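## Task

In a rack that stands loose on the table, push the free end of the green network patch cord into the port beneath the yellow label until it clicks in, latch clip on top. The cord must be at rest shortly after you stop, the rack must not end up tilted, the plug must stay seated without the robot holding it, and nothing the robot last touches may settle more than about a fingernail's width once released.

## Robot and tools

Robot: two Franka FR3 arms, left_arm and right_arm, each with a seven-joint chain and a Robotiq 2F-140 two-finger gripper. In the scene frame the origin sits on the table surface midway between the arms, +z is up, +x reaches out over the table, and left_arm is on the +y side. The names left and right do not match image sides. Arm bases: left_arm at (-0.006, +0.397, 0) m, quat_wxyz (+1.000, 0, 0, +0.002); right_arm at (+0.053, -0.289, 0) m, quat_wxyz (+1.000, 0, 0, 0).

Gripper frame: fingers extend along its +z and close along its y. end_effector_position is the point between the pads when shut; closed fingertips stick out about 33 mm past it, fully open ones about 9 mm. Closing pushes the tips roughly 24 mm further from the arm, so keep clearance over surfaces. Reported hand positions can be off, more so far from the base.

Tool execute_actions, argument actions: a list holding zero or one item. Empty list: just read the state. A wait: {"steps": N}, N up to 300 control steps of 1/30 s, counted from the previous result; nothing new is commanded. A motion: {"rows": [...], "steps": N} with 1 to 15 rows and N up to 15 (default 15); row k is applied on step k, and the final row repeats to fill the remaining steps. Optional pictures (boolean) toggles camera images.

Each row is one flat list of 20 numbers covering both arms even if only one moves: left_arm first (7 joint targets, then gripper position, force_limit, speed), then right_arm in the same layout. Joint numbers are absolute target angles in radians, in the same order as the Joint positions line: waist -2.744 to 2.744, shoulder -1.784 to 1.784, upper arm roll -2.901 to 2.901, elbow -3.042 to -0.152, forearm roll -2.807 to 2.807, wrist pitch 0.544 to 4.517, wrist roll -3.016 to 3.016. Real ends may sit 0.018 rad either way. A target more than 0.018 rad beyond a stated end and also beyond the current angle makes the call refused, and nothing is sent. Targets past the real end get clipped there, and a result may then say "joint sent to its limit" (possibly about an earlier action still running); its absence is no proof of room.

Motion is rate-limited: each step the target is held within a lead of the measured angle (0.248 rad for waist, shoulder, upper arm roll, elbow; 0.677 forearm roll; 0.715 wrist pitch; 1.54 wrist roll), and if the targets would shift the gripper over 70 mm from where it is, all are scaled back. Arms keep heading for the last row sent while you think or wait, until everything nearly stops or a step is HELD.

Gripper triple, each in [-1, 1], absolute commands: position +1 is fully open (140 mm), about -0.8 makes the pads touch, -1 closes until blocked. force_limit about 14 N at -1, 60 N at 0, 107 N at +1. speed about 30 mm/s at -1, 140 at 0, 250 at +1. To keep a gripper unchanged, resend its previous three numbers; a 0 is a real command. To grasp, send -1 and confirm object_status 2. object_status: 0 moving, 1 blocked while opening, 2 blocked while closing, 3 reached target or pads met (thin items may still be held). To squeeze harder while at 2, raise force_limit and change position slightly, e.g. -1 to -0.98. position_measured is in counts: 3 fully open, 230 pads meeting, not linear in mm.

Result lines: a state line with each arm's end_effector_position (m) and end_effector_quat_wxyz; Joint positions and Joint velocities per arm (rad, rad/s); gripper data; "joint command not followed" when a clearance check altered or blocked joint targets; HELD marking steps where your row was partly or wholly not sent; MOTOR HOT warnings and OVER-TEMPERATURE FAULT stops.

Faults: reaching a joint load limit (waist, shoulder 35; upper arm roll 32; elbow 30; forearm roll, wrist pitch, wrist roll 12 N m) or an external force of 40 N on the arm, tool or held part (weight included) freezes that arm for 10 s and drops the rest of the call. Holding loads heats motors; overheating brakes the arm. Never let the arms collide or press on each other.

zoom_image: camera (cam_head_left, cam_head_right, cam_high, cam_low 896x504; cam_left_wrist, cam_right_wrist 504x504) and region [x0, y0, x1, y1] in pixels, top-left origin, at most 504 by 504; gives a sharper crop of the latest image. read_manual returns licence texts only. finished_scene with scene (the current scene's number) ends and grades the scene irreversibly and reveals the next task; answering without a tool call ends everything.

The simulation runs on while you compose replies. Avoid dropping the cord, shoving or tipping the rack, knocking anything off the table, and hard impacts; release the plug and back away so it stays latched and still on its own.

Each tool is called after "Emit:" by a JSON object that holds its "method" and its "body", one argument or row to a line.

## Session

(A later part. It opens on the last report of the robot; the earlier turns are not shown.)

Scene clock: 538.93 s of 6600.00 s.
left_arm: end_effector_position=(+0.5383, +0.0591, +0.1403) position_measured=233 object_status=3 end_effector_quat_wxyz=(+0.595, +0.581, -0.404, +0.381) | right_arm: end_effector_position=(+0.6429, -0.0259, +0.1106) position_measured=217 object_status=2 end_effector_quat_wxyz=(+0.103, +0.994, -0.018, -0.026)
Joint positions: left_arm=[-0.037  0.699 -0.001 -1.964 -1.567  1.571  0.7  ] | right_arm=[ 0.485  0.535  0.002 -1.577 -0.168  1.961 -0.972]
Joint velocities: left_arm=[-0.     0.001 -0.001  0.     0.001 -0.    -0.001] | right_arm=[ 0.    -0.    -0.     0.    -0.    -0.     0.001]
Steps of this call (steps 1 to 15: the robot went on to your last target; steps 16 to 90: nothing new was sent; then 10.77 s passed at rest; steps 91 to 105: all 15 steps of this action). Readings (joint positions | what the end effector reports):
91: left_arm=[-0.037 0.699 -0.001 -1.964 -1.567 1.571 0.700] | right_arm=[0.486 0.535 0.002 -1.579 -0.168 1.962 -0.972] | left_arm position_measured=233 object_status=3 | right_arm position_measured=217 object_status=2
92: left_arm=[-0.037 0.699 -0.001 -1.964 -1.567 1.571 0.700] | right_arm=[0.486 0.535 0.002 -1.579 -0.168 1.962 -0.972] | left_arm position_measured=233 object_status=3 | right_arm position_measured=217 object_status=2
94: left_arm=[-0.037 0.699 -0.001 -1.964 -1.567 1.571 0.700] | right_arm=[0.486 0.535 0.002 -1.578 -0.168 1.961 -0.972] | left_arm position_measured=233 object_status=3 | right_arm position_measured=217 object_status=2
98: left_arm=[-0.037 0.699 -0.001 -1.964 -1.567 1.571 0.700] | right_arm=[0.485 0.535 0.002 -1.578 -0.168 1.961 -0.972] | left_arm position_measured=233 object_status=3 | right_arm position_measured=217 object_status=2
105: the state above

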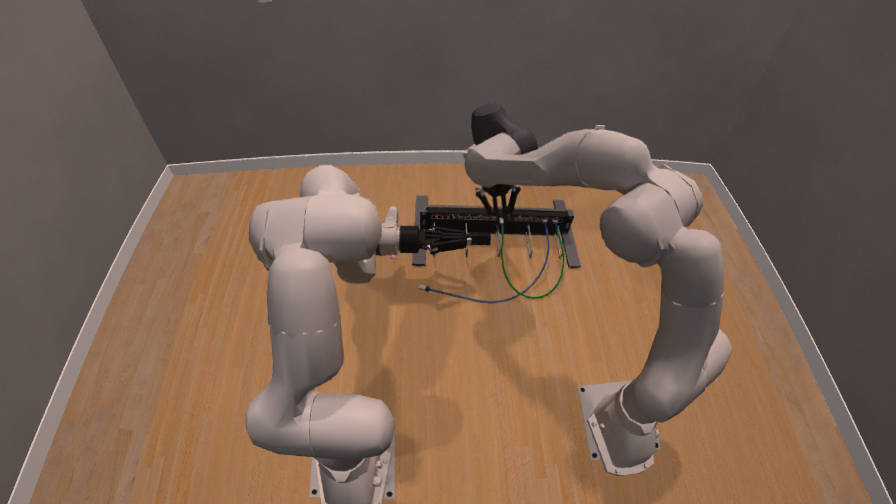

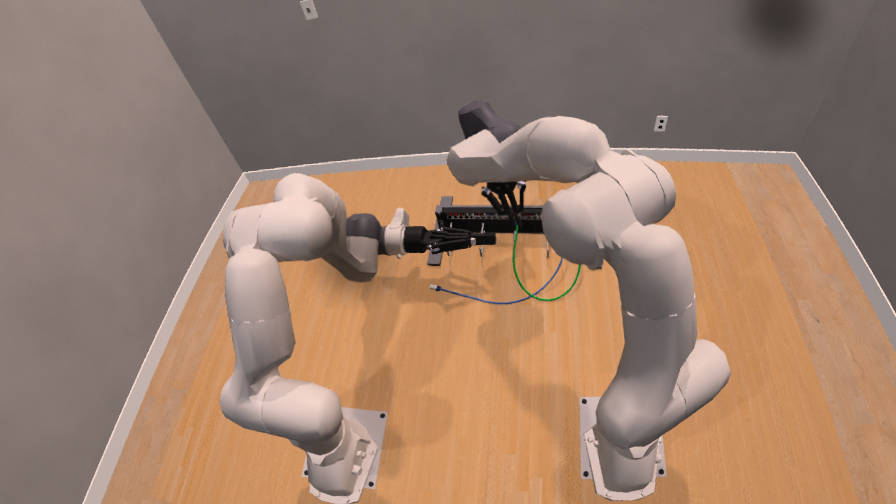

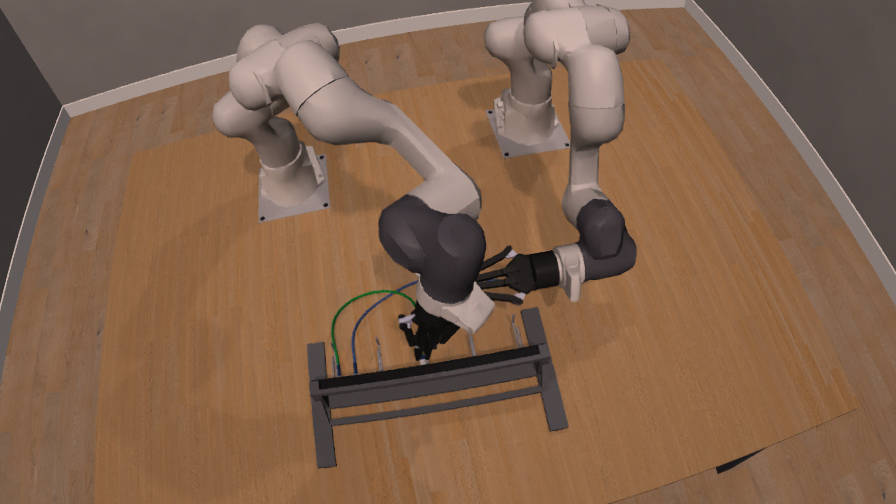

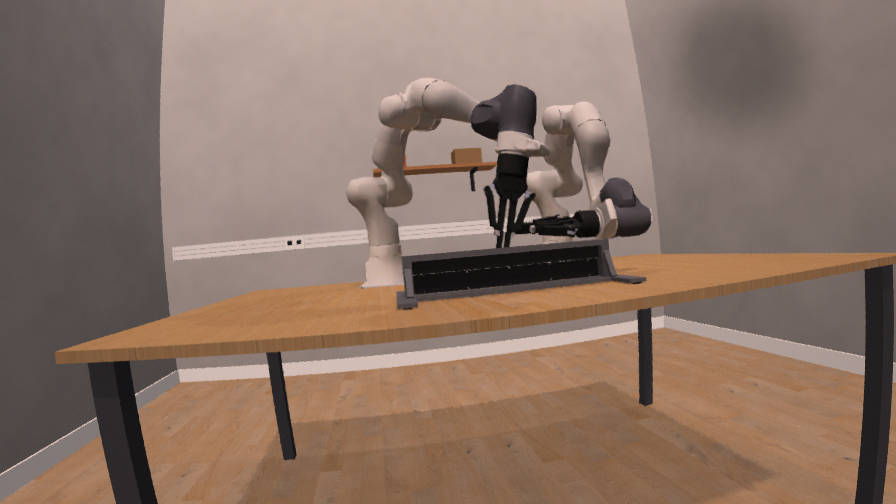

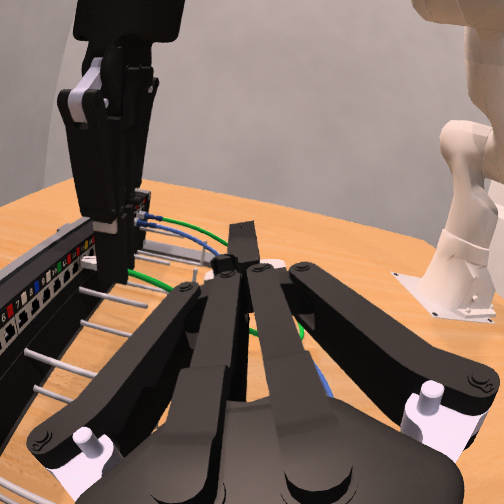

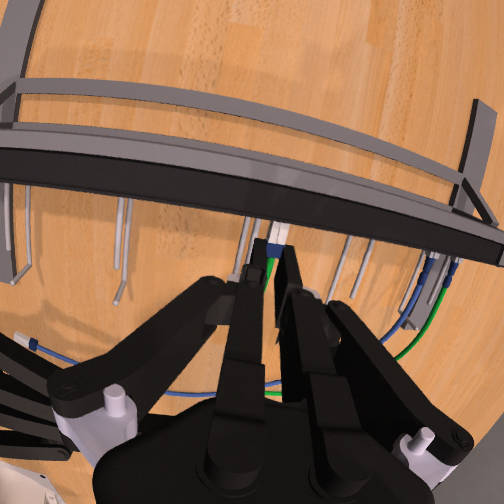

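Emit:
{"method": "execute_actions", "body": {
  "actions": [
    {"rows":[[-0.032,0.698,0,-1.962,-1.568,1.5708,0.70,-1,0,0,0.480,0.5305,-0.001,-1.570,-0.172,1.976,-0.972,-0.98,0,-1],[-0.022,0.692,0,-1.960,-1.562,1.5708,0.70,-1,0,0,0.481,0.5315,-0.001,-1.572,-0.171,1.973,-0.972,-0.98,0,-1],[-0.008,0.683,0,-1.957,-1.552,1.5708,0.71,-1,0,0,0.482,0.5325,0,-1.573,-0.171,1.971,-0.972,-0.98,0,-1],[0.008,0.672,0,-1.954,-1.54,1.5708,0.72,-1,0,0,0.482,0.533,0,-1.573,-0.171,1.970,-0.972,-0.98,0,-1],[0.025,0.659,0,-1.950,-1.526,1.575,0.73,-1,0,0,0.482,0.533,0,-1.573,-0.171,1.970,-0.972,-0.98,0,-1],[0.042,0.645,0,-1.946,-1.51,1.58,0.74,-1,0,0,0.482,0.533,0,-1.573,-0.171,1.970,-0.972,-0.98,0,-1],[0.059,0.630,0,-1.941,-1.492,1.585,0.75,-1,0,0,0.482,0.533,0,-1.573,-0.171,1.970,-0.972,-0.98,0,-1],[0.075,0.614,0,-1.936,-1.472,1.59,0.76,-1,0,0,0.482,0.533,0,-1.573,-0.171,1.970,-0.972,-0.98,0,-1],[0.09,0.598,0,-1.931,-1.45,1.597,0.77,-1,0,0,0.482,0.533,0,-1.573,-0.171,1.970,-0.972,-0.98,0,-1],[0.103,0.582,0,-1.926,-1.425,1.605,0.785,-1,0,0,0.482,0.533,0,-1.573,-0.171,1.970,-0.972,-0.98,0,-1],[0.114,0.566,0,-1.921,-1.398,1.615,0.80,-1,0,0,0.482,0.533,0,-1.573,-0.171,1.970,-0.972,-0.98,0,-1],[0.123,0.55,0,-1.916,-1.368,1.626,0.815,-1,0,0,0.482,0.533,0,-1.573,-0.171,1.970,-0.972,-0.98,0,-1],[0.13,0.534,0,-1.911,-1.335,1.638,0.83,-1,0,0,0.482,0.533,0,-1.573,-0.171,1.970,-0.972,-0.98,0,-1],[0.135,0.518,0,-1.906,-1.30,1.651,0.845,-1,0,0,0.482,0.533,0,-1.573,-0.171,1.970,-0.972,-0.98,0,-1],[0.138,0.502,0,-1.901,-1.26,1.665,0.86,-1,0,0,0.482,0.533,0,-1.573,-0.171,1.970,-0.972,-0.98,0,-1]],"steps":15}
  ],
  "pictures": false
}}

Emit:
{"method": "execute_actions", "body": {
  "actions": [
    {"rows":[[0.139,0.487,0,-1.897,-1.218,1.68,0.875,-1,0,0,0.482,0.533,0,-1.573,-0.171,1.970,-0.972,-0.98,0,-1],[0.138,0.472,0,-1.893,-1.173,1.697,0.89,-1,0,0,0.482,0.533,0,-1.573,-0.171,1.970,-0.972,-0.98,0,-1],[0.135,0.457,0,-1.889,-1.126,1.715,0.905,-1,0,0,0.482,0.533,0,-1.573,-0.171,1.970,-0.972,-0.98,0,-1],[0.13,0.443,0,-1.885,-1.078,1.734,0.92,-1,0,0,0.482,0.533,0,-1.573,-0.171,1.970,-0.972,-0.98,0,-1],[0.123,0.43,0,-1.881,-1.028,1.754,0.935,-1,0,0,0.482,0.533,0,-1.573,-0.171,1.970,-0.972,-0.98,0,-1],[0.114,0.417,0,-1.877,-0.978,1.775,0.95,-1,0,0,0.482,0.533,0,-1.573,-0.171,1.970,-0.972,-0.98,0,-1],[0.104,0.405,0,-1.873,-0.928,1.796,0.965,-1,0,0,0.482,0.533,0,-1.573,-0.171,1.970,-0.972,-0.98,0,-1],[0.092,0.394,0,-1.869,-0.878,1.817,0.98,-1,0,0,0.482,0.533,0,-1.573,-0.171,1.970,-0.972,-0.98,0,-1],[0.079,0.384,0,-1.865,-0.828,1.838,0.995,-1,0,0,0.482,0.533,0,-1.573,-0.171,1.970,-0.972,-0.98,0,-1],[0.065,0.375,0,-1.861,-0.778,1.859,1.01,-1,0,0,0.482,0.533,0,-1.573,-0.171,1.970,-0.972,-0.98,0,-1],[0.05,0.368,0,-1.857,-0.728,1.88,1.025,-1,0,0,0.482,0.533,0,-1.573,-0.171,1.970,-0.972,-0.98,0,-1],[0.034,0.362,0,-1.853,-0.678,1.901,1.04,-1,0,0,0.482,0.533,0,-1.573,-0.171,1.970,-0.972,-0.98,0,-1],[0.017,0.358,0,-1.849,-0.628,1.922,1.055,-1,0,0,0.482,0.533,0,-1.573,-0.171,1.970,-0.972,-0.98,0,-1],[-0.001,0.355,0,-1.846,-0.578,1.943,1.07,-1,0,0,0.482,0.533,0,-1.573,-0.171,1.970,-0.972,-0.98,0,-1],[-0.02,0.354,0,-1.843,-0.528,1.964,1.085,-1,0,0,0.482,0.533,0,-1.573,-0.171,1.970,-0.972,-0.98,0,-1]],"steps":15}
  ],
  "pictures": false
}}

Emit:
{"method": "execute_actions", "body": {
  "actions": [
    {"rows":[[-0.04,0.355,0,-1.84,-0.478,1.986,1.10,-1,0,0,0.482,0.533,0,-1.573,-0.171,1.970,-0.972,-0.98,0,-1],[-0.061,0.357,0,-1.838,-0.428,2.008,1.116,-1,0,0,0.482,0.533,0,-1.573,-0.171,1.970,-0.972,-0.98,0,-1],[-0.082,0.36,0,-1.836,-0.378,2.03,1.132,-1,0,0,0.482,0.533,0,-1.573,-0.171,1.970,-0.972,-0.98,0,-1],[-0.103,0.364,0,-1.834,-0.328,2.052,1.148,-1,0,0,0.482,0.533,0,-1.573,-0.171,1.970,-0.972,-0.98,0,-1],[-0.124,0.368,0,-1.832,-0.28,2.074,1.164,-1,0,0,0.482,0.533,0,-1.573,-0.171,1.970,-0.972,-0.98,0,-1],[-0.145,0.373,0,-1.83,-0.234,2.096,1.18,-1,0,0,0.482,0.533,0,-1.573,-0.171,1.970,-0.972,-0.98,0,-1],[-0.166,0.378,0,-1.828,-0.19,2.118,1.196,-1,0,0,0.482,0.533,0,-1.573,-0.171,1.970,-0.972,-0.98,0,-1],[-0.186,0.383,0,-1.826,-0.148,2.139,1.212,-1,0,0,0.482,0.533,0,-1.573,-0.171,1.970,-0.972,-0.98,0,-1],[-0.205,0.388,0,-1.824,-0.11,2.159,1.228,-1,0,0,0.482,0.533,0,-1.573,-0.171,1.970,-0.972,-0.98,0,-1],[-0.223,0.394,0,-1.822,-0.076,2.178,1.243,-1,0,0,0.482,0.533,0,-1.573,-0.171,1.970,-0.972,-0.98,0,-1],[-0.239,0.40,0,-1.821,-0.048,2.195,1.257,-1,0,0,0.482,0.533,0,-1.573,-0.171,1.970,-0.972,-0.98,0,-1],[-0.252,0.405,0,-1.82,-0.026,2.21,1.27,-1,0,0,0.482,0.533,0,-1.573,-0.171,1.970,-0.972,-0.98,0,-1],[-0.262,0.409,0,-1.819,-0.01,2.222,1.281,-1,0,0,0.482,0.533,0,-1.573,-0.171,1.970,-0.972,-0.98,0,-1],[-0.27,0.412,0,-1.818,0,2.23,1.29,-1,0,0,0.482,0.533,0,-1.573,-0.171,1.970,-0.972,-0.98,0,-1],[-0.275,0.414,0,-1.817,0.003,2.235,1.296,-1,0,0,0.482,0.533,0,-1.573,-0.171,1.970,-0.972,-0.98,0,-1]],"steps":15}
  ],
  "pictures": false
}}

Emit:
{"method": "execute_actions", "body": {
  "actions": [
    {"steps":15}
  ]
}}

Scene clock: 578.50 s of 6600.00 s.
left_arm: end_effector_position=(+0.5869, +0.1663, +0.1975) position_measured=233 object_status=3 end_effector_quat_wxyz=(+0.481, +0.573, -0.507, +0.428) | right_arm: end_effector_position=(+0.6428, -0.0259, +0.1106) position_measured=217 object_status=2 end_effector_quat_wxyz=(+0.103, +0.994, -0.018, -0.026)
Joint positions: left_arm=[ 0.127  0.538  0.002 -1.912 -1.363  1.62   0.767] | right_arm=[ 0.485  0.535  0.002 -1.577 -0.168  1.961 -0.972]
Joint velocities: left_arm=[ 0.202 -0.489  0.024  0.15   0.846  0.271  0.285] | right_arm=[ 0.     0.002  0.     0.001  0.    -0.002 -0.001]
Steps of this call (steps 1 to 15: the robot went on to your last target; steps 16 to 90: nothing new was sent; then 36.07 s passed at rest; steps 91 to 105: all 15 steps of this action). Readings (joint positions | what the end effector reports):
91: left_arm=[-0.037 0.699 -0.001 -1.964 -1.567 1.571 0.700] | right_arm=[0.485 0.535 0.002 -1.577 -0.168 1.961 -0.972] | left_arm position_measured=233 object_status=3 | right_arm position_measured=217 object_status=2
92: left_arm=[-0.035 0.699 -0.002 -1.964 -1.567 1.571 0.700] | right_arm=[0.485 0.535 0.002 -1.577 -0.168 1.961 -0.972] | left_arm position_measured=233 object_status=3 | right_arm position_measured=217 object_status=2
94: left_arm=[-0.021 0.693 -0.004 -1.962 -1.560 1.571 0.701] | right_arm=[0.485 0.535 0.002 -1.577 -0.168 1.961 -0.972] | left_arm position_measured=233 object_status=3 | right_arm position_measured=217 object_status=2
98: left_arm=[0.035 0.653 -0.004 -1.950 -1.519 1.576 0.714] | right_arm=[0.485 0.535 0.002 -1.577 -0.168 1.961 -0.972] | left_arm position_measured=233 object_status=3 | right_arm position_measured=217 object_status=2
105: the state above

Scene clock: 579.00 s of 6600.00 s.
left_arm: end_effector_position=(+0.5588, +0.2339, +0.1583) position_measured=233 object_status=3 end_effector_quat_wxyz=(-0.241, -0.438, +0.831, -0.243) | right_arm: end_effector_position=(+0.6428, -0.0259, +0.1106) position_measured=217 object_status=2 end_effector_quat_wxyz=(+0.103, +0.994, -0.018, -0.026)
Joint positions: left_arm=[ 0.021  0.36   0.003 -1.85  -0.693  1.869  0.956] | right_arm=[ 0.485  0.535  0.002 -1.577 -0.168  1.961 -0.972]
Joint velocities: left_arm=[-0.492 -0.124 -0.023  0.108  1.373  0.575  0.406] | right_arm=[-0.001 -0.001 -0.001  0.    -0.001 -0.001  0.001]
Steps of this call (steps 1 to 15: all 15 steps of this action). Readings (joint positions | what the end effector reports):
1: left_arm=[0.133 0.521 0.003 -1.907 -1.331 1.631 0.777] | right_arm=[0.485 0.535 0.002 -1.577 -0.168 1.961 -0.972] | left_arm position_measured=233 object_status=3 | right_arm position_measured=217 object_status=2
2: left_arm=[0.136 0.506 0.003 -1.903 -1.295 1.642 0.788] | right_arm=[0.485 0.535 0.002 -1.577 -0.168 1.961 -0.972] | left_arm position_measured=233 object_status=3 | right_arm position_measured=217 object_status=2
4: left_arm=[0.137 0.475 0.003 -1.894 -1.216 1.669 0.811] | right_arm=[0.485 0.535 0.002 -1.577 -0.168 1.961 -0.972] | left_arm position_measured=233 object_status=3 | right_arm position_measured=217 object_status=2
8: left_arm=[0.116 0.421 0.004 -1.878 -1.035 1.734 0.861] | right_arm=[0.485 0.535 0.002 -1.577 -0.168 1.961 -0.972] | left_arm position_measured=233 object_status=3 | right_arm position_measured=217 object_status=2
15: the state above

Scene clock: 579.50 s of 6600.00 s.
left_arm: end_effector_position=(+0.5942, +0.2246, +0.0993) position_measured=233 object_status=3 end_effector_quat_wxyz=(-0.037, -0.089, +0.995, -0.016) | right_arm: end_effector_position=(+0.6428, -0.0259, +0.1106) position_measured=217 object_status=2 end_effector_quat_wxyz=(+0.103, +0.994, -0.018, -0.026)
Joint positions: left_arm=[-0.257  0.406 -0.003 -1.821 -0.065  2.167  1.175] | right_arm=[ 0.485  0.535  0.002 -1.577 -0.168  1.961 -0.972]
Joint velocities: left_arm=[-0.299  0.117 -0.03   0.023  0.544  0.397  0.378] | right_arm=[ 0.     0.     0.    -0.001 -0.    -0.     0.   ]
Steps of this call (steps 1 to 15: all 15 steps of this action). Readings (joint positions | what the end effector reports):
1: left_arm=[0.003 0.357 0.003 -1.847 -0.643 1.889 0.970] | right_arm=[0.485 0.535 0.002 -1.577 -0.168 1.961 -0.972] | left_arm position_measured=233 object_status=3 | right_arm position_measured=217 object_status=2
2: left_arm=[-0.016 0.356 0.003 -1.843 -0.594 1.910 0.984] | right_arm=[0.485 0.535 0.002 -1.577 -0.168 1.961 -0.972] | left_arm position_measured=233 object_status=3 | right_arm position_measured=217 object_status=2
4: left_arm=[-0.056 0.356 0.002 -1.839 -0.494 1.952 1.013] | right_arm=[0.485 0.535 0.002 -1.577 -0.168 1.961 -0.972] | left_arm position_measured=233 object_status=3 | right_arm position_measured=217 object_status=2
8: left_arm=[-0.139 0.370 0.001 -1.831 -0.302 2.038 1.073] | right_arm=[0.485 0.535 0.002 -1.577 -0.168 1.961 -0.972] | left_arm position_measured=233 object_status=3 | right_arm position_measured=217 object_status=2
15: the state above

Scene clock: 580.00 s of 6600.00 s.
left_arm: end_effector_position=(+0.6133, +0.2224, +0.1001) position_measured=233 object_status=3 end_effector_quat_wxyz=(-0.001, -0.016, +1.000, -0.001) | right_arm: end_effector_position=(+0.6428, -0.0259, +0.1106) position_measured=217 object_status=2 end_effector_quat_wxyz=(+0.103, +0.994, -0.018, -0.026)
Joint positions: left_arm=[-0.276  0.413 -0.001 -1.818 -0.002  2.23   1.267] | right_arm=[ 0.485  0.535  0.002 -1.577 -0.168  1.961 -0.972]
Joint velocities: left_arm=[ 0.    -0.    -0.001 -0.001  0.008  0.019  0.076] | right_arm=[ 0.001  0.001 -0.     0.     0.    -0.     0.001]
Steps of this call (steps 1 to 15: the robot went on to your last target). Readings (joint positions | what the end effector reports):
1: left_arm=[-0.266 0.409 -0.004 -1.820 -0.050 2.179 1.186] | right_arm=[0.485 0.535 0.002 -1.577 -0.168 1.961 -0.972] | left_arm position_measured=233 object_status=3 | right_arm position_measured=217 object_status=2
2: left_arm=[-0.271 0.411 -0.005 -1.820 -0.038 2.189 1.197] | right_arm=[0.485 0.535 0.002 -1.577 -0.168 1.961 -0.972] | left_arm position_measured=233 object_status=3 | right_arm position_measured=217 object_status=2
4: left_arm=[-0.276 0.413 -0.005 -1.820 -0.022 2.203 1.215] | right_arm=[0.485 0.535 0.002 -1.577 -0.168 1.961 -0.972] | left_arm position_measured=233 object_status=3 | right_arm position_measured=217 object_status=2
8: left_arm=[-0.276 0.413 -0.002 -1.819 -0.008 2.220 1.241] | right_arm=[0.485 0.535 0.002 -1.577 -0.168 1.961 -0.972] | left_arm position_measured=233 object_status=3 | right_arm position_measured=217 object_status=2
15: the state above

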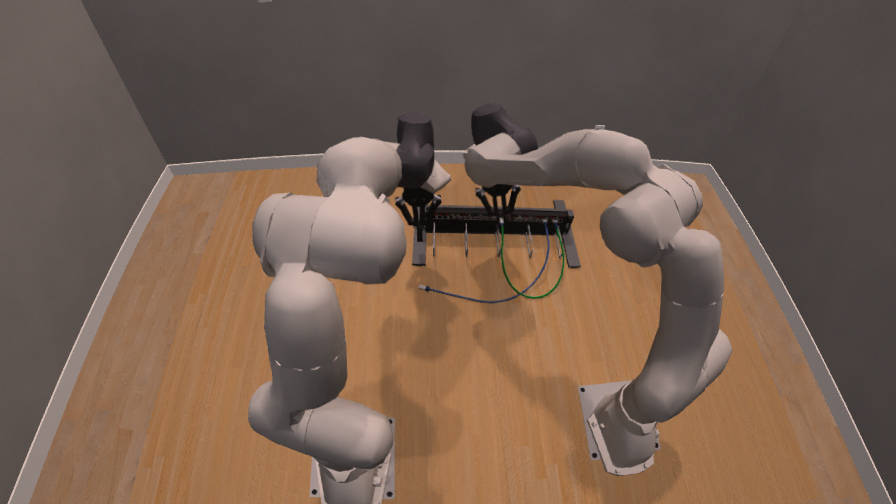

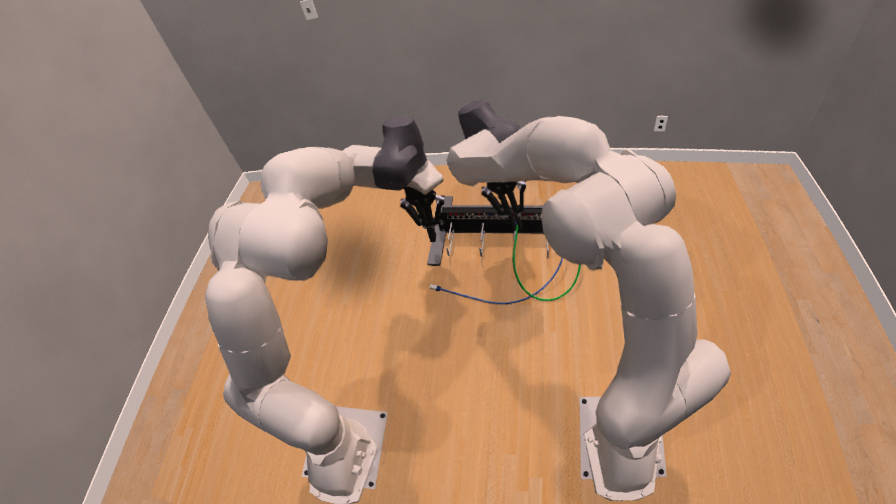

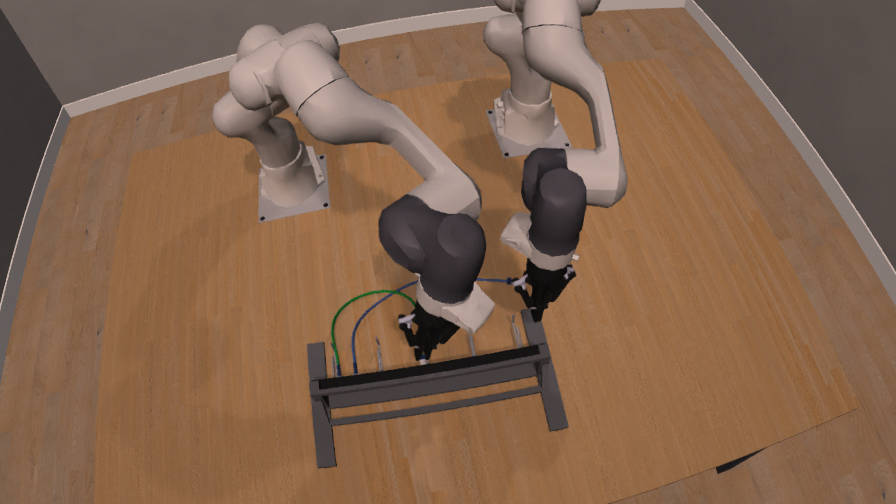

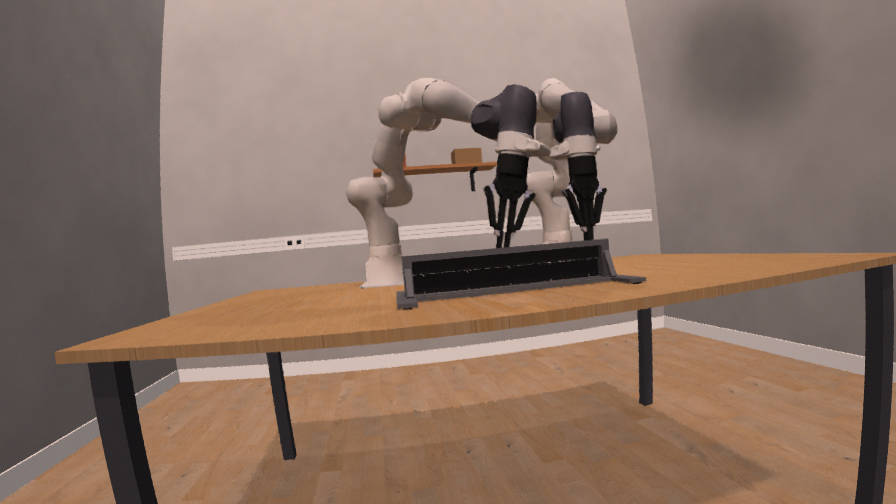

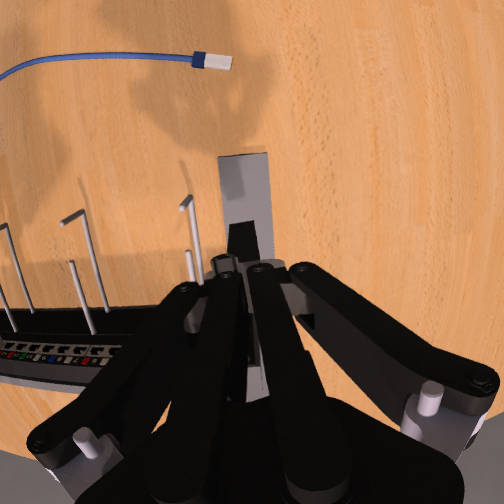

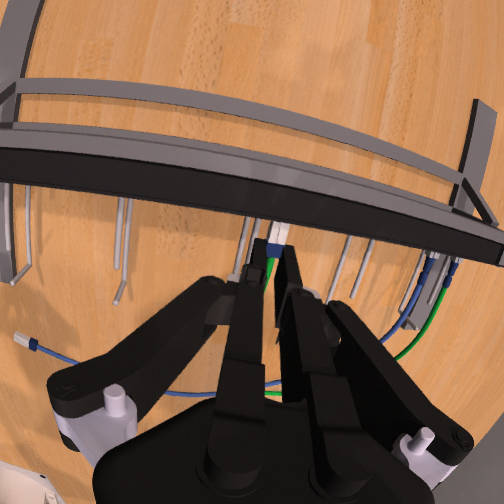

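Emit:
{"method": "execute_actions", "body": {
  "actions": [
    {"rows":[[-0.273,0.417,0,-1.819,0.002,2.24,1.298,-1,0,0,0.482,0.533,0,-1.573,-0.171,1.970,-0.972,-0.98,0,-1],[-0.271,0.422,0,-1.821,0.002,2.248,1.298,-1,0,0,0.482,0.533,0,-1.573,-0.171,1.970,-0.972,-0.98,0,-1],[-0.269,0.429,0,-1.823,0.002,2.258,1.298,-1,0,0,0.482,0.533,0,-1.573,-0.171,1.970,-0.972,-0.98,0,-1],[-0.267,0.437,0,-1.826,0.002,2.27,1.3,-1,0,0,0.482,0.533,0,-1.573,-0.171,1.970,-0.972,-0.98,0,-1],[-0.266,0.445,0,-1.829,0.002,2.282,1.3,-1,0,0,0.482,0.533,0,-1.573,-0.171,1.970,-0.972,-0.98,0,-1],[-0.266,0.453,0,-1.832,0.002,2.294,1.3,-1,0,0,0.482,0.533,0,-1.573,-0.171,1.970,-0.972,-0.98,0,-1],[-0.266,0.461,0,-1.834,0.002,2.305,1.3,-1,0,0,0.482,0.533,0,-1.573,-0.171,1.970,-0.972,-0.98,0,-1],[-0.266,0.469,0,-1.837,0.002,2.315,1.3,-1,0,0,0.482,0.533,0,-1.573,-0.171,1.970,-0.972,-0.98,0,-1],[-0.266,0.476,0,-1.839,0.002,2.324,1.3,-1,0,0,0.482,0.533,0,-1.573,-0.171,1.970,-0.972,-0.98,0,-1],[-0.266,0.482,0,-1.841,0.002,2.332,1.3,-1,0,0,0.482,0.533,0,-1.573,-0.171,1.970,-0.972,-0.98,0,-1],[-0.266,0.488,0,-1.842,0.002,2.338,1.3,-1,0,0,0.482,0.533,0,-1.573,-0.171,1.970,-0.972,-0.98,0,-1],[-0.266,0.492,0,-1.843,0.002,2.342,1.3,-1,0,0,0.482,0.533,0,-1.573,-0.171,1.970,-0.972,-0.98,0,-1],[-0.266,0.495,0,-1.844,0.002,2.345,1.3,-1,0,0,0.482,0.533,0,-1.573,-0.171,1.970,-0.972,-0.98,0,-1],[-0.266,0.497,0,-1.8445,0.002,2.347,1.3,-1,0,0,0.482,0.533,0,-1.573,-0.171,1.970,-0.972,-0.98,0,-1],[-0.266,0.499,0,-1.845,0.002,2.348,1.3,-1,0,0,0.482,0.533,0,-1.573,-0.171,1.970,-0.972,-0.98,0,-1]],"steps":15}
  ],
  "pictures": false
}}

Emit:
{"method": "execute_actions", "body": {
  "actions": [
    {"rows":[[-0.266,0.5,0,-1.8455,0.002,2.349,1.3,-1,0,0,0.482,0.533,0,-1.573,-0.171,1.970,-0.972,-0.98,0,-1],[-0.266,0.501,0,-1.8455,0.002,2.349,1.3,-1,0,0,0.482,0.533,0,-1.573,-0.171,1.970,-0.972,-0.98,0,-1],[-0.266,0.502,0,-1.846,0.002,2.349,1.3,-1,0,0,0.482,0.533,0,-1.573,-0.171,1.970,-0.972,-0.98,0,-1],[-0.266,0.503,0,-1.846,0.002,2.349,1.3,-1,0,0,0.482,0.533,0,-1.573,-0.171,1.970,-0.972,-0.98,0,-1],[-0.266,0.504,0,-1.846,0.002,2.349,1.3,-1,0,0,0.482,0.533,0,-1.573,-0.171,1.970,-0.972,-0.98,0,-1],[-0.266,0.505,0,-1.8465,0.002,2.349,1.3,-1,0,0,0.482,0.533,0,-1.573,-0.171,1.970,-0.972,-0.98,0,-1],[-0.266,0.506,0,-1.847,0.002,2.348,1.3,-1,0,0,0.482,0.533,0,-1.573,-0.171,1.970,-0.972,-0.98,0,-1],[-0.266,0.508,0,-1.848,0.002,2.347,1.3,-1,0,0,0.482,0.533,0,-1.573,-0.171,1.970,-0.972,-0.98,0,-1],[-0.266,0.51,0,-1.849,0.002,2.346,1.3,-1,0,0,0.482,0.533,0,-1.573,-0.171,1.970,-0.972,-0.98,0,-1],[-0.266,0.512,0,-1.85,0.002,2.344,1.3,-1,0,0,0.482,0.533,0,-1.573,-0.171,1.970,-0.972,-0.98,0,-1],[-0.266,0.514,0,-1.851,0.002,2.342,1.3,-1,0,0,0.482,0.533,0,-1.573,-0.171,1.970,-0.972,-0.98,0,-1]],"steps":15}
  ]
}}

Scene clock: 595.40 s of 6600.00 s.
left_arm: end_effector_position=(+0.6110, +0.2297, +0.0451) position_measured=233 object_status=3 end_effector_quat_wxyz=(-0.007, -0.008, +1.000, +0.002) | right_arm: end_effector_position=(+0.6428, -0.0259, +0.1106) position_measured=217 object_status=2 end_effector_quat_wxyz=(+0.103, +0.994, -0.018, -0.026)
Joint positions: left_arm=[-0.267  0.494 -0.001 -1.843 -0.001  2.323  1.292] | right_arm=[ 0.485  0.535  0.002 -1.577 -0.168  1.961 -0.972]
Joint velocities: left_arm=[-0.001  0.103  0.002 -0.031  0.001  0.131  0.004] | right_arm=[ 0.002 -0.     0.002  0.001  0.001 -0.     0.   ]
Steps of this call (steps 1 to 30: the robot went on to your last target; steps 31 to 90: nothing new was sent; then 11.90 s passed at rest; steps 91 to 105: all 15 steps of this action). Readings (joint positions | what the end effector reports):
91: left_arm=[-0.276 0.413 -0.001 -1.818 -0.001 2.234 1.289] | right_arm=[0.485 0.535 0.002 -1.577 -0.168 1.961 -0.972] | left_arm position_measured=233 object_status=3 | right_arm position_measured=217 object_status=2
92: left_arm=[-0.275 0.414 -0.001 -1.818 -0.001 2.236 1.289] | right_arm=[0.485 0.535 0.002 -1.577 -0.168 1.961 -0.972] | left_arm position_measured=233 object_status=3 | right_arm position_measured=217 object_status=2
94: left_arm=[-0.273 0.419 -0.001 -1.819 -0.001 2.245 1.290] | right_arm=[0.485 0.535 0.002 -1.577 -0.168 1.961 -0.972] | left_arm position_measured=233 object_status=3 | right_arm position_measured=217 object_status=2
98: left_arm=[-0.268 0.446 -0.001 -1.828 -0.001 2.275 1.291] | right_arm=[0.485 0.535 0.002 -1.577 -0.168 1.961 -0.972] | left_arm position_measured=233 object_status=3 | right_arm position_measured=217 object_status=2
105: the state above

Scene clock: 595.90 s of 6600.00 s.
left_arm: end_effector_position=(+0.6132, +0.2291, +0.0416) position_measured=233 object_status=3 end_effector_quat_wxyz=(-0.004, -0.007, +1.000, +0.001) | right_arm: end_effector_position=(+0.6428, -0.0259, +0.1106) position_measured=217 object_status=2 end_effector_quat_wxyz=(+0.103, +0.994, -0.018, -0.026)
Joint positions: left_arm=[-0.267  0.501 -0.001 -1.845 -0.001  2.339  1.293] | right_arm=[ 0.485  0.535  0.002 -1.577 -0.168  1.961 -0.972]
Joint velocities: left_arm=[ 0.     0.001  0.001  0.001 -0.001 -0.    -0.002] | right_arm=[ 0.002 -0.001 -0.    -0.     0.001  0.001  0.   ]
Steps of this call (steps 1 to 15: all 15 steps of this action). Readings (joint positions | what the end effector reports):
1: left_arm=[-0.267 0.497 -0.001 -1.844 -0.001 2.327 1.292] | right_arm=[0.485 0.535 0.002 -1.577 -0.168 1.961 -0.972] | left_arm position_measured=233 object_status=3 | right_arm position_measured=217 object_status=2
2: left_arm=[-0.267 0.499 -0.001 -1.845 -0.001 2.330 1.292] | right_arm=[0.485 0.535 0.002 -1.577 -0.168 1.961 -0.972] | left_arm position_measured=233 object_status=3 | right_arm position_measured=217 object_status=2
4: left_arm=[-0.267 0.500 -0.001 -1.845 -0.001 2.334 1.292] | right_arm=[0.485 0.535 0.002 -1.577 -0.168 1.961 -0.972] | left_arm position_measured=233 object_status=3 | right_arm position_measured=217 object_status=2
8: left_arm=[-0.267 0.501 -0.001 -1.845 -0.001 2.339 1.292] | right_arm=[0.485 0.535 0.002 -1.577 -0.168 1.961 -0.972] | left_arm position_measured=233 object_status=3 | right_arm position_measured=217 object_status=2
15: the state above

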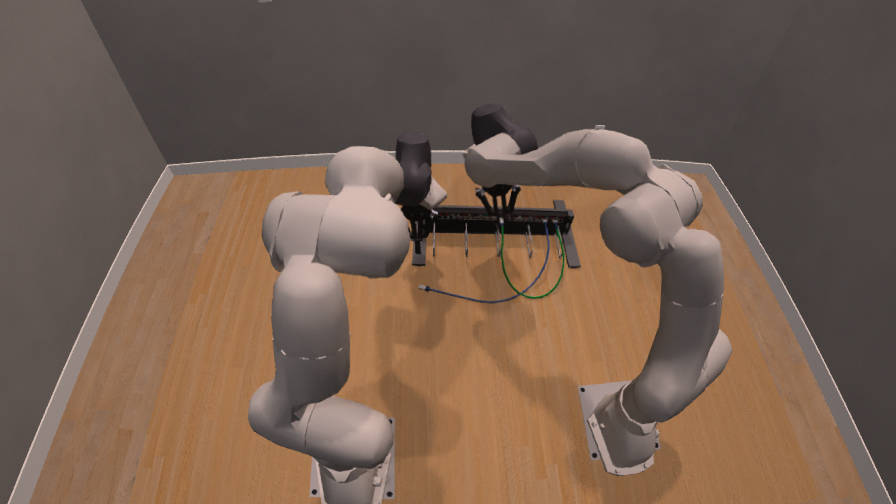

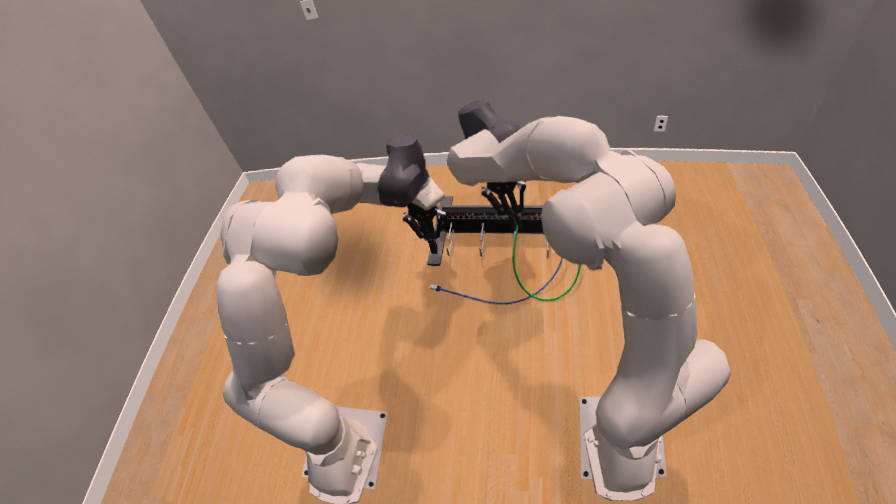

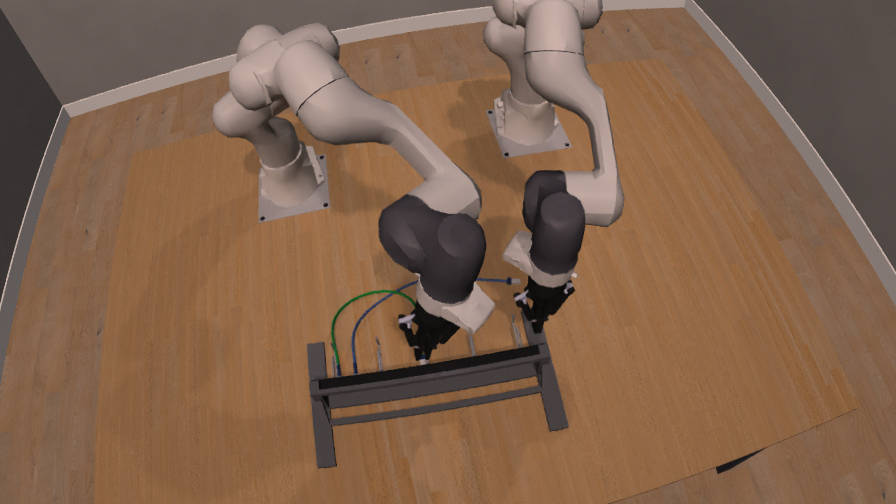

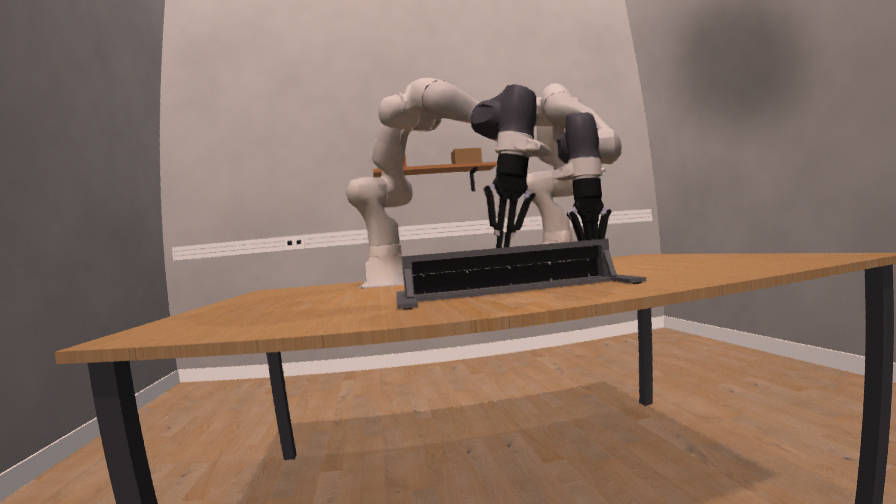

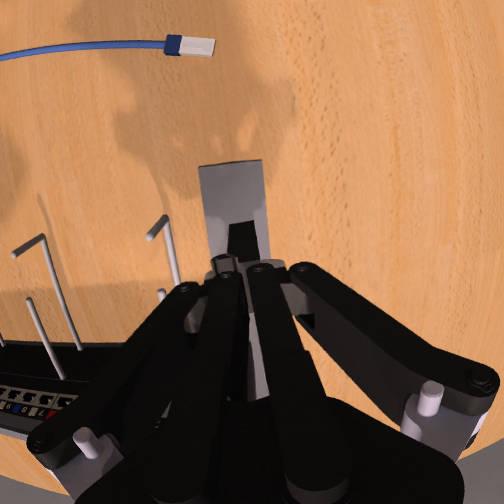

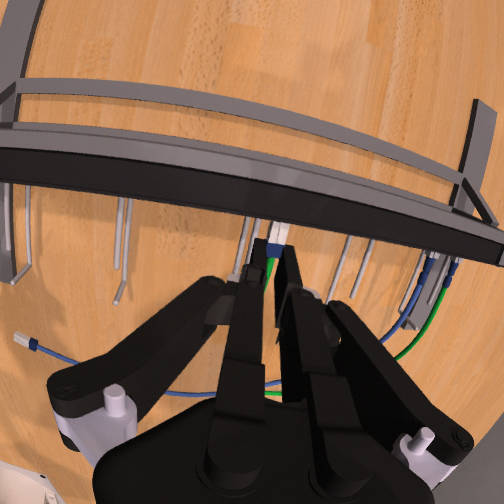

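Emit:
{"method": "execute_actions", "body": {
  "actions": [
    {"rows":[[-0.266,0.517,0,-1.853,0.002,2.337,1.3,-1,0,0,0.4815,0.533,0,-1.572,-0.1715,1.972,-0.973,-0.98,0,-1],[-0.266,0.52,0,-1.855,0.002,2.332,1.3,-1,0,0,0.481,0.533,-0.0005,-1.571,-0.172,1.974,-0.973,-0.98,0,-1],[-0.266,0.523,0,-1.857,0.002,2.328,1.3,-1,0,0,0.4803,0.533,-0.001,-1.570,-0.1725,1.976,-0.974,-0.98,0,-1],[-0.266,0.525,0,-1.859,0.002,2.324,1.3,-1,0,0,0.4796,0.533,-0.001,-1.569,-0.173,1.978,-0.974,-0.98,0,-1],[-0.266,0.527,0,-1.861,0.002,2.32,1.3,-1,0,0,0.479,0.533,-0.0015,-1.568,-0.1735,1.979,-0.975,-0.98,0,-1],[-0.266,0.527,0,-1.861,0.002,2.32,1.3,-1,0,0,0.4783,0.5333,-0.002,-1.567,-0.174,1.98,-0.975,-0.98,0,-1],[-0.266,0.527,0,-1.861,0.002,2.32,1.3,-1,0,0,0.4776,0.5337,-0.002,-1.5657,-0.1745,1.981,-0.976,-0.98,0,-1],[-0.266,0.527,0,-1.861,0.002,2.32,1.3,-1,0,0,0.477,0.5342,-0.0025,-1.5644,-0.175,1.9815,-0.976,-0.98,0,-1],[-0.266,0.527,0,-1.861,0.002,2.32,1.3,-1,0,0,0.4764,0.5347,-0.0025,-1.5631,-0.1755,1.982,-0.977,-0.98,0,-1],[-0.266,0.527,0,-1.861,0.002,2.32,1.3,-1,0,0,0.4758,0.5352,-0.003,-1.5618,-0.176,1.9825,-0.977,-0.98,0,-1],[-0.266,0.527,0,-1.861,0.002,2.32,1.3,-1,0,0,0.4753,0.5356,-0.003,-1.5605,-0.176,1.9825,-0.978,-0.98,0,-1],[-0.266,0.527,0,-1.861,0.002,2.32,1.3,-1,0,0,0.4748,0.536,-0.003,-1.5593,-0.176,1.9825,-0.978,-0.98,0,-1]],"steps":15}
  ],
  "pictures": false
}}

Emit:
{"method": "execute_actions", "body": {
  "actions": [
    {"steps":8}
  ]
}}

Scene clock: 611.07 s of 6600.00 s.
left_arm: end_effector_position=(+0.6131, +0.2291, +0.0415) position_measured=233 object_status=3 end_effector_quat_wxyz=(-0.004, -0.007, +1.000, +0.001) | right_arm: end_effector_position=(+0.6456, -0.0264, +0.1104) position_measured=217 object_status=2 end_effector_quat_wxyz=(+0.102, +0.994, -0.019, -0.025)
Joint positions: left_arm=[-0.267  0.501 -0.001 -1.845 -0.001  2.339  1.293] | right_arm=[ 0.482  0.54   0.002 -1.571 -0.168  1.962 -0.973]
Joint velocities: left_arm=[ 0.001  0.    -0.001  0.    -0.001 -0.001  0.001] | right_arm=[-0.004  0.004  0.001  0.01  -0.     0.002 -0.004]
Steps of this call (steps 1 to 15: the robot went on to your last target; steps 16 to 90: nothing new was sent; then 11.67 s passed at rest; steps 91 to 105: all 15 steps of this action). Readings (joint positions | what the end effector reports):
91: left_arm=[-0.267 0.501 -0.001 -1.845 -0.001 2.339 1.293] | right_arm=[0.485 0.535 0.002 -1.577 -0.168 1.961 -0.972] | left_arm position_measured=233 object_status=3 | right_arm position_measured=217 object_status=2
92: left_arm=[-0.267 0.501 -0.001 -1.845 -0.001 2.339 1.293] | right_arm=[0.485 0.535 0.002 -1.577 -0.168 1.961 -0.972] | left_arm position_measured=233 object_status=3 | right_arm position_measured=217 object_status=2
94: left_arm=[-0.267 0.501 -0.001 -1.845 -0.001 2.339 1.293] | right_arm=[0.485 0.535 0.002 -1.577 -0.168 1.961 -0.972] | left_arm position_measured=233 object_status=3 | right_arm position_measured=217 object_status=2
98: left_arm=[-0.267 0.501 -0.001 -1.845 -0.001 2.339 1.293] | right_arm=[0.485 0.536 0.002 -1.576 -0.168 1.961 -0.972] | left_arm position_measured=233 object_status=3 | right_arm position_measured=217 object_status=2
105: the state above

Scene clock: 611.33 s of 6600.00 s.
left_arm: end_effector_position=(+0.6131, +0.2291, +0.0415) position_measured=233 object_status=3 end_effector_quat_wxyz=(-0.004, -0.007, +1.000, +0.001) | right_arm: end_effector_position=(+0.6457, -0.0264, +0.1103) position_measured=217 object_status=2 end_effector_quat_wxyz=(+0.102, +0.994, -0.019, -0.025)
Joint positions: left_arm=[-0.267  0.501 -0.001 -1.845 -0.001  2.339  1.293] | right_arm=[ 0.482  0.54   0.002 -1.57  -0.168  1.962 -0.974]
Joint velocities: left_arm=[ 0.002  0.001 -0.    -0.001  0.001 -0.001 -0.001] | right_arm=[ 0.001  0.001 -0.001 -0.    -0.002 -0.    -0.001]
Steps of this call (steps 1 to 8: the robot went on to your last target). Readings (joint positions | what the end effector reports):
1: left_arm=[-0.267 0.501 -0.001 -1.845 -0.001 2.339 1.293] | right_arm=[0.482 0.540 0.002 -1.570 -0.168 1.962 -0.973] | left_arm position_measured=233 object_status=3 | right_arm position_measured=217 object_status=2
2: left_arm=[-0.267 0.501 -0.001 -1.845 -0.001 2.339 1.293] | right_arm=[0.482 0.540 0.002 -1.570 -0.168 1.962 -0.973] | left_arm position_measured=233 object_status=3 | right_arm position_measured=217 object_status=2
4: left_arm=[-0.267 0.501 -0.001 -1.845 -0.001 2.339 1.293] | right_arm=[0.482 0.540 0.002 -1.570 -0.168 1.962 -0.974] | left_arm position_measured=233 object_status=3 | right_arm position_measured=217 object_status=2
8: the state above

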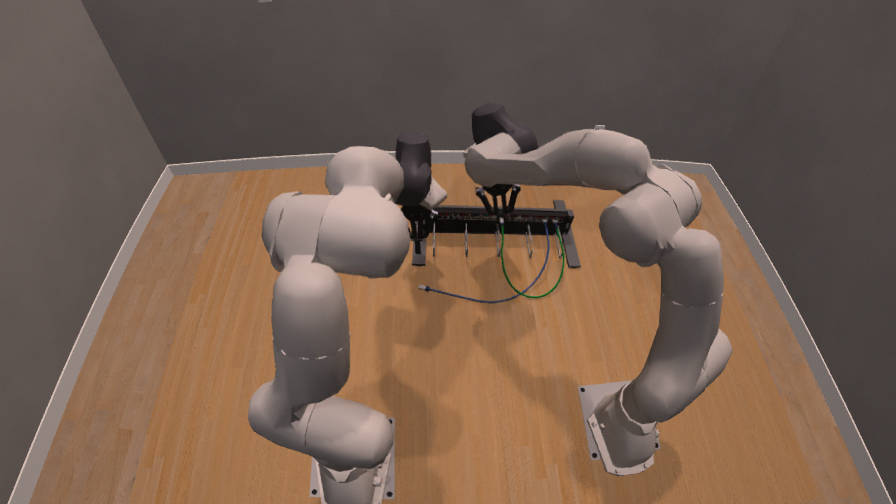

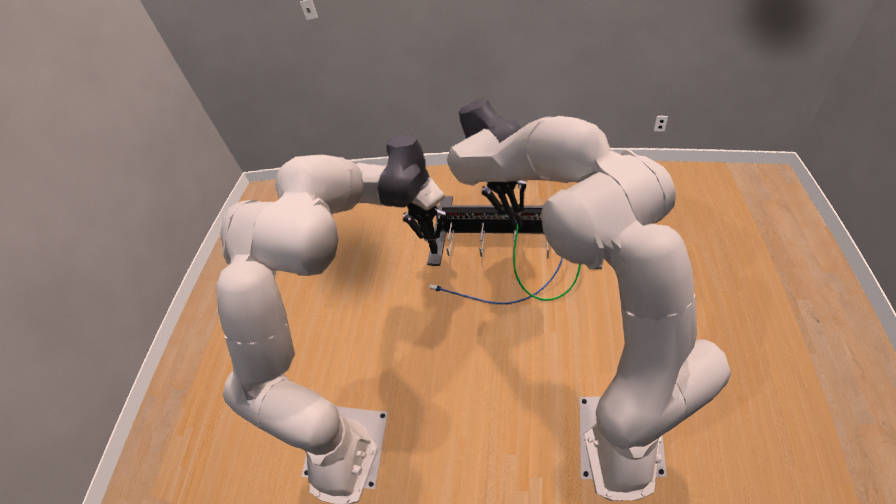

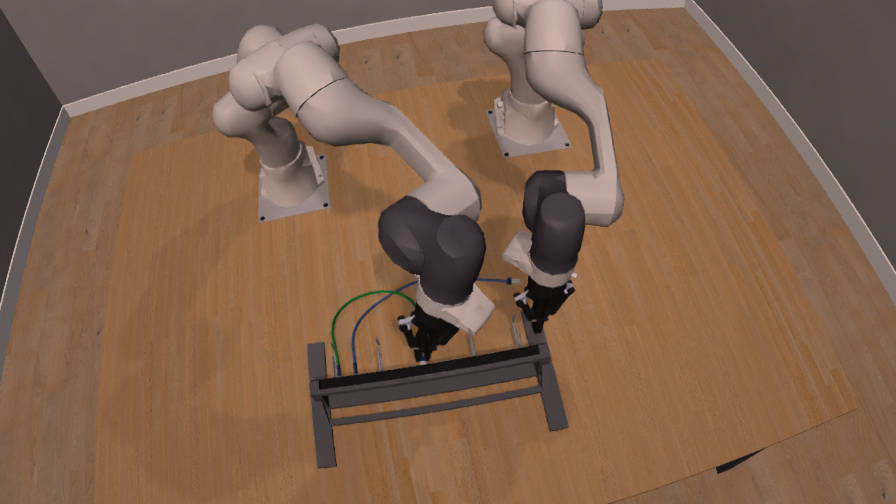

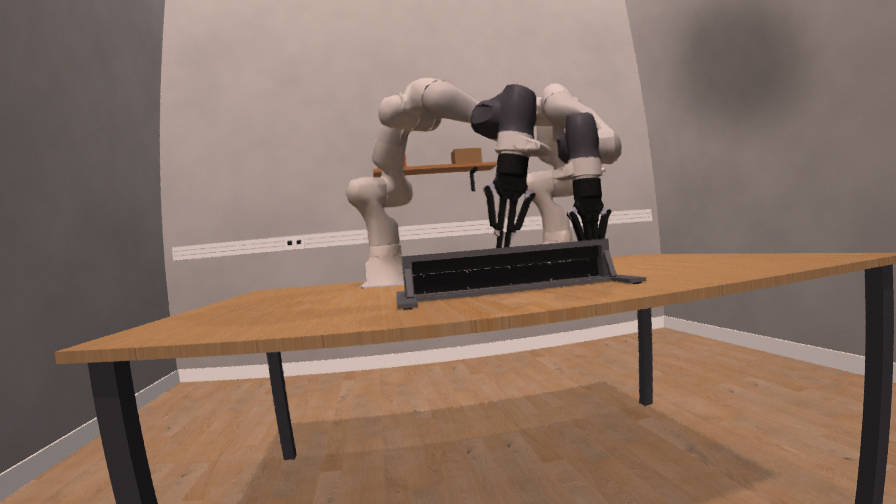

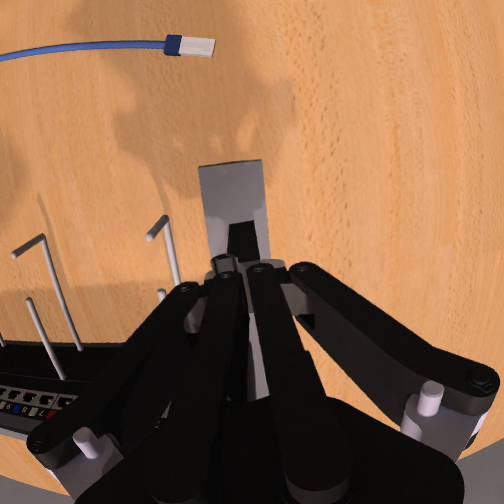

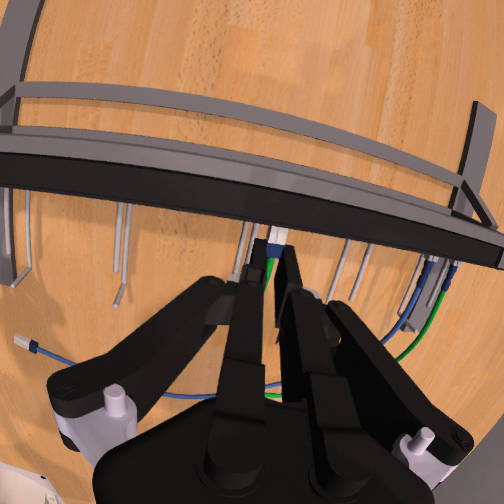

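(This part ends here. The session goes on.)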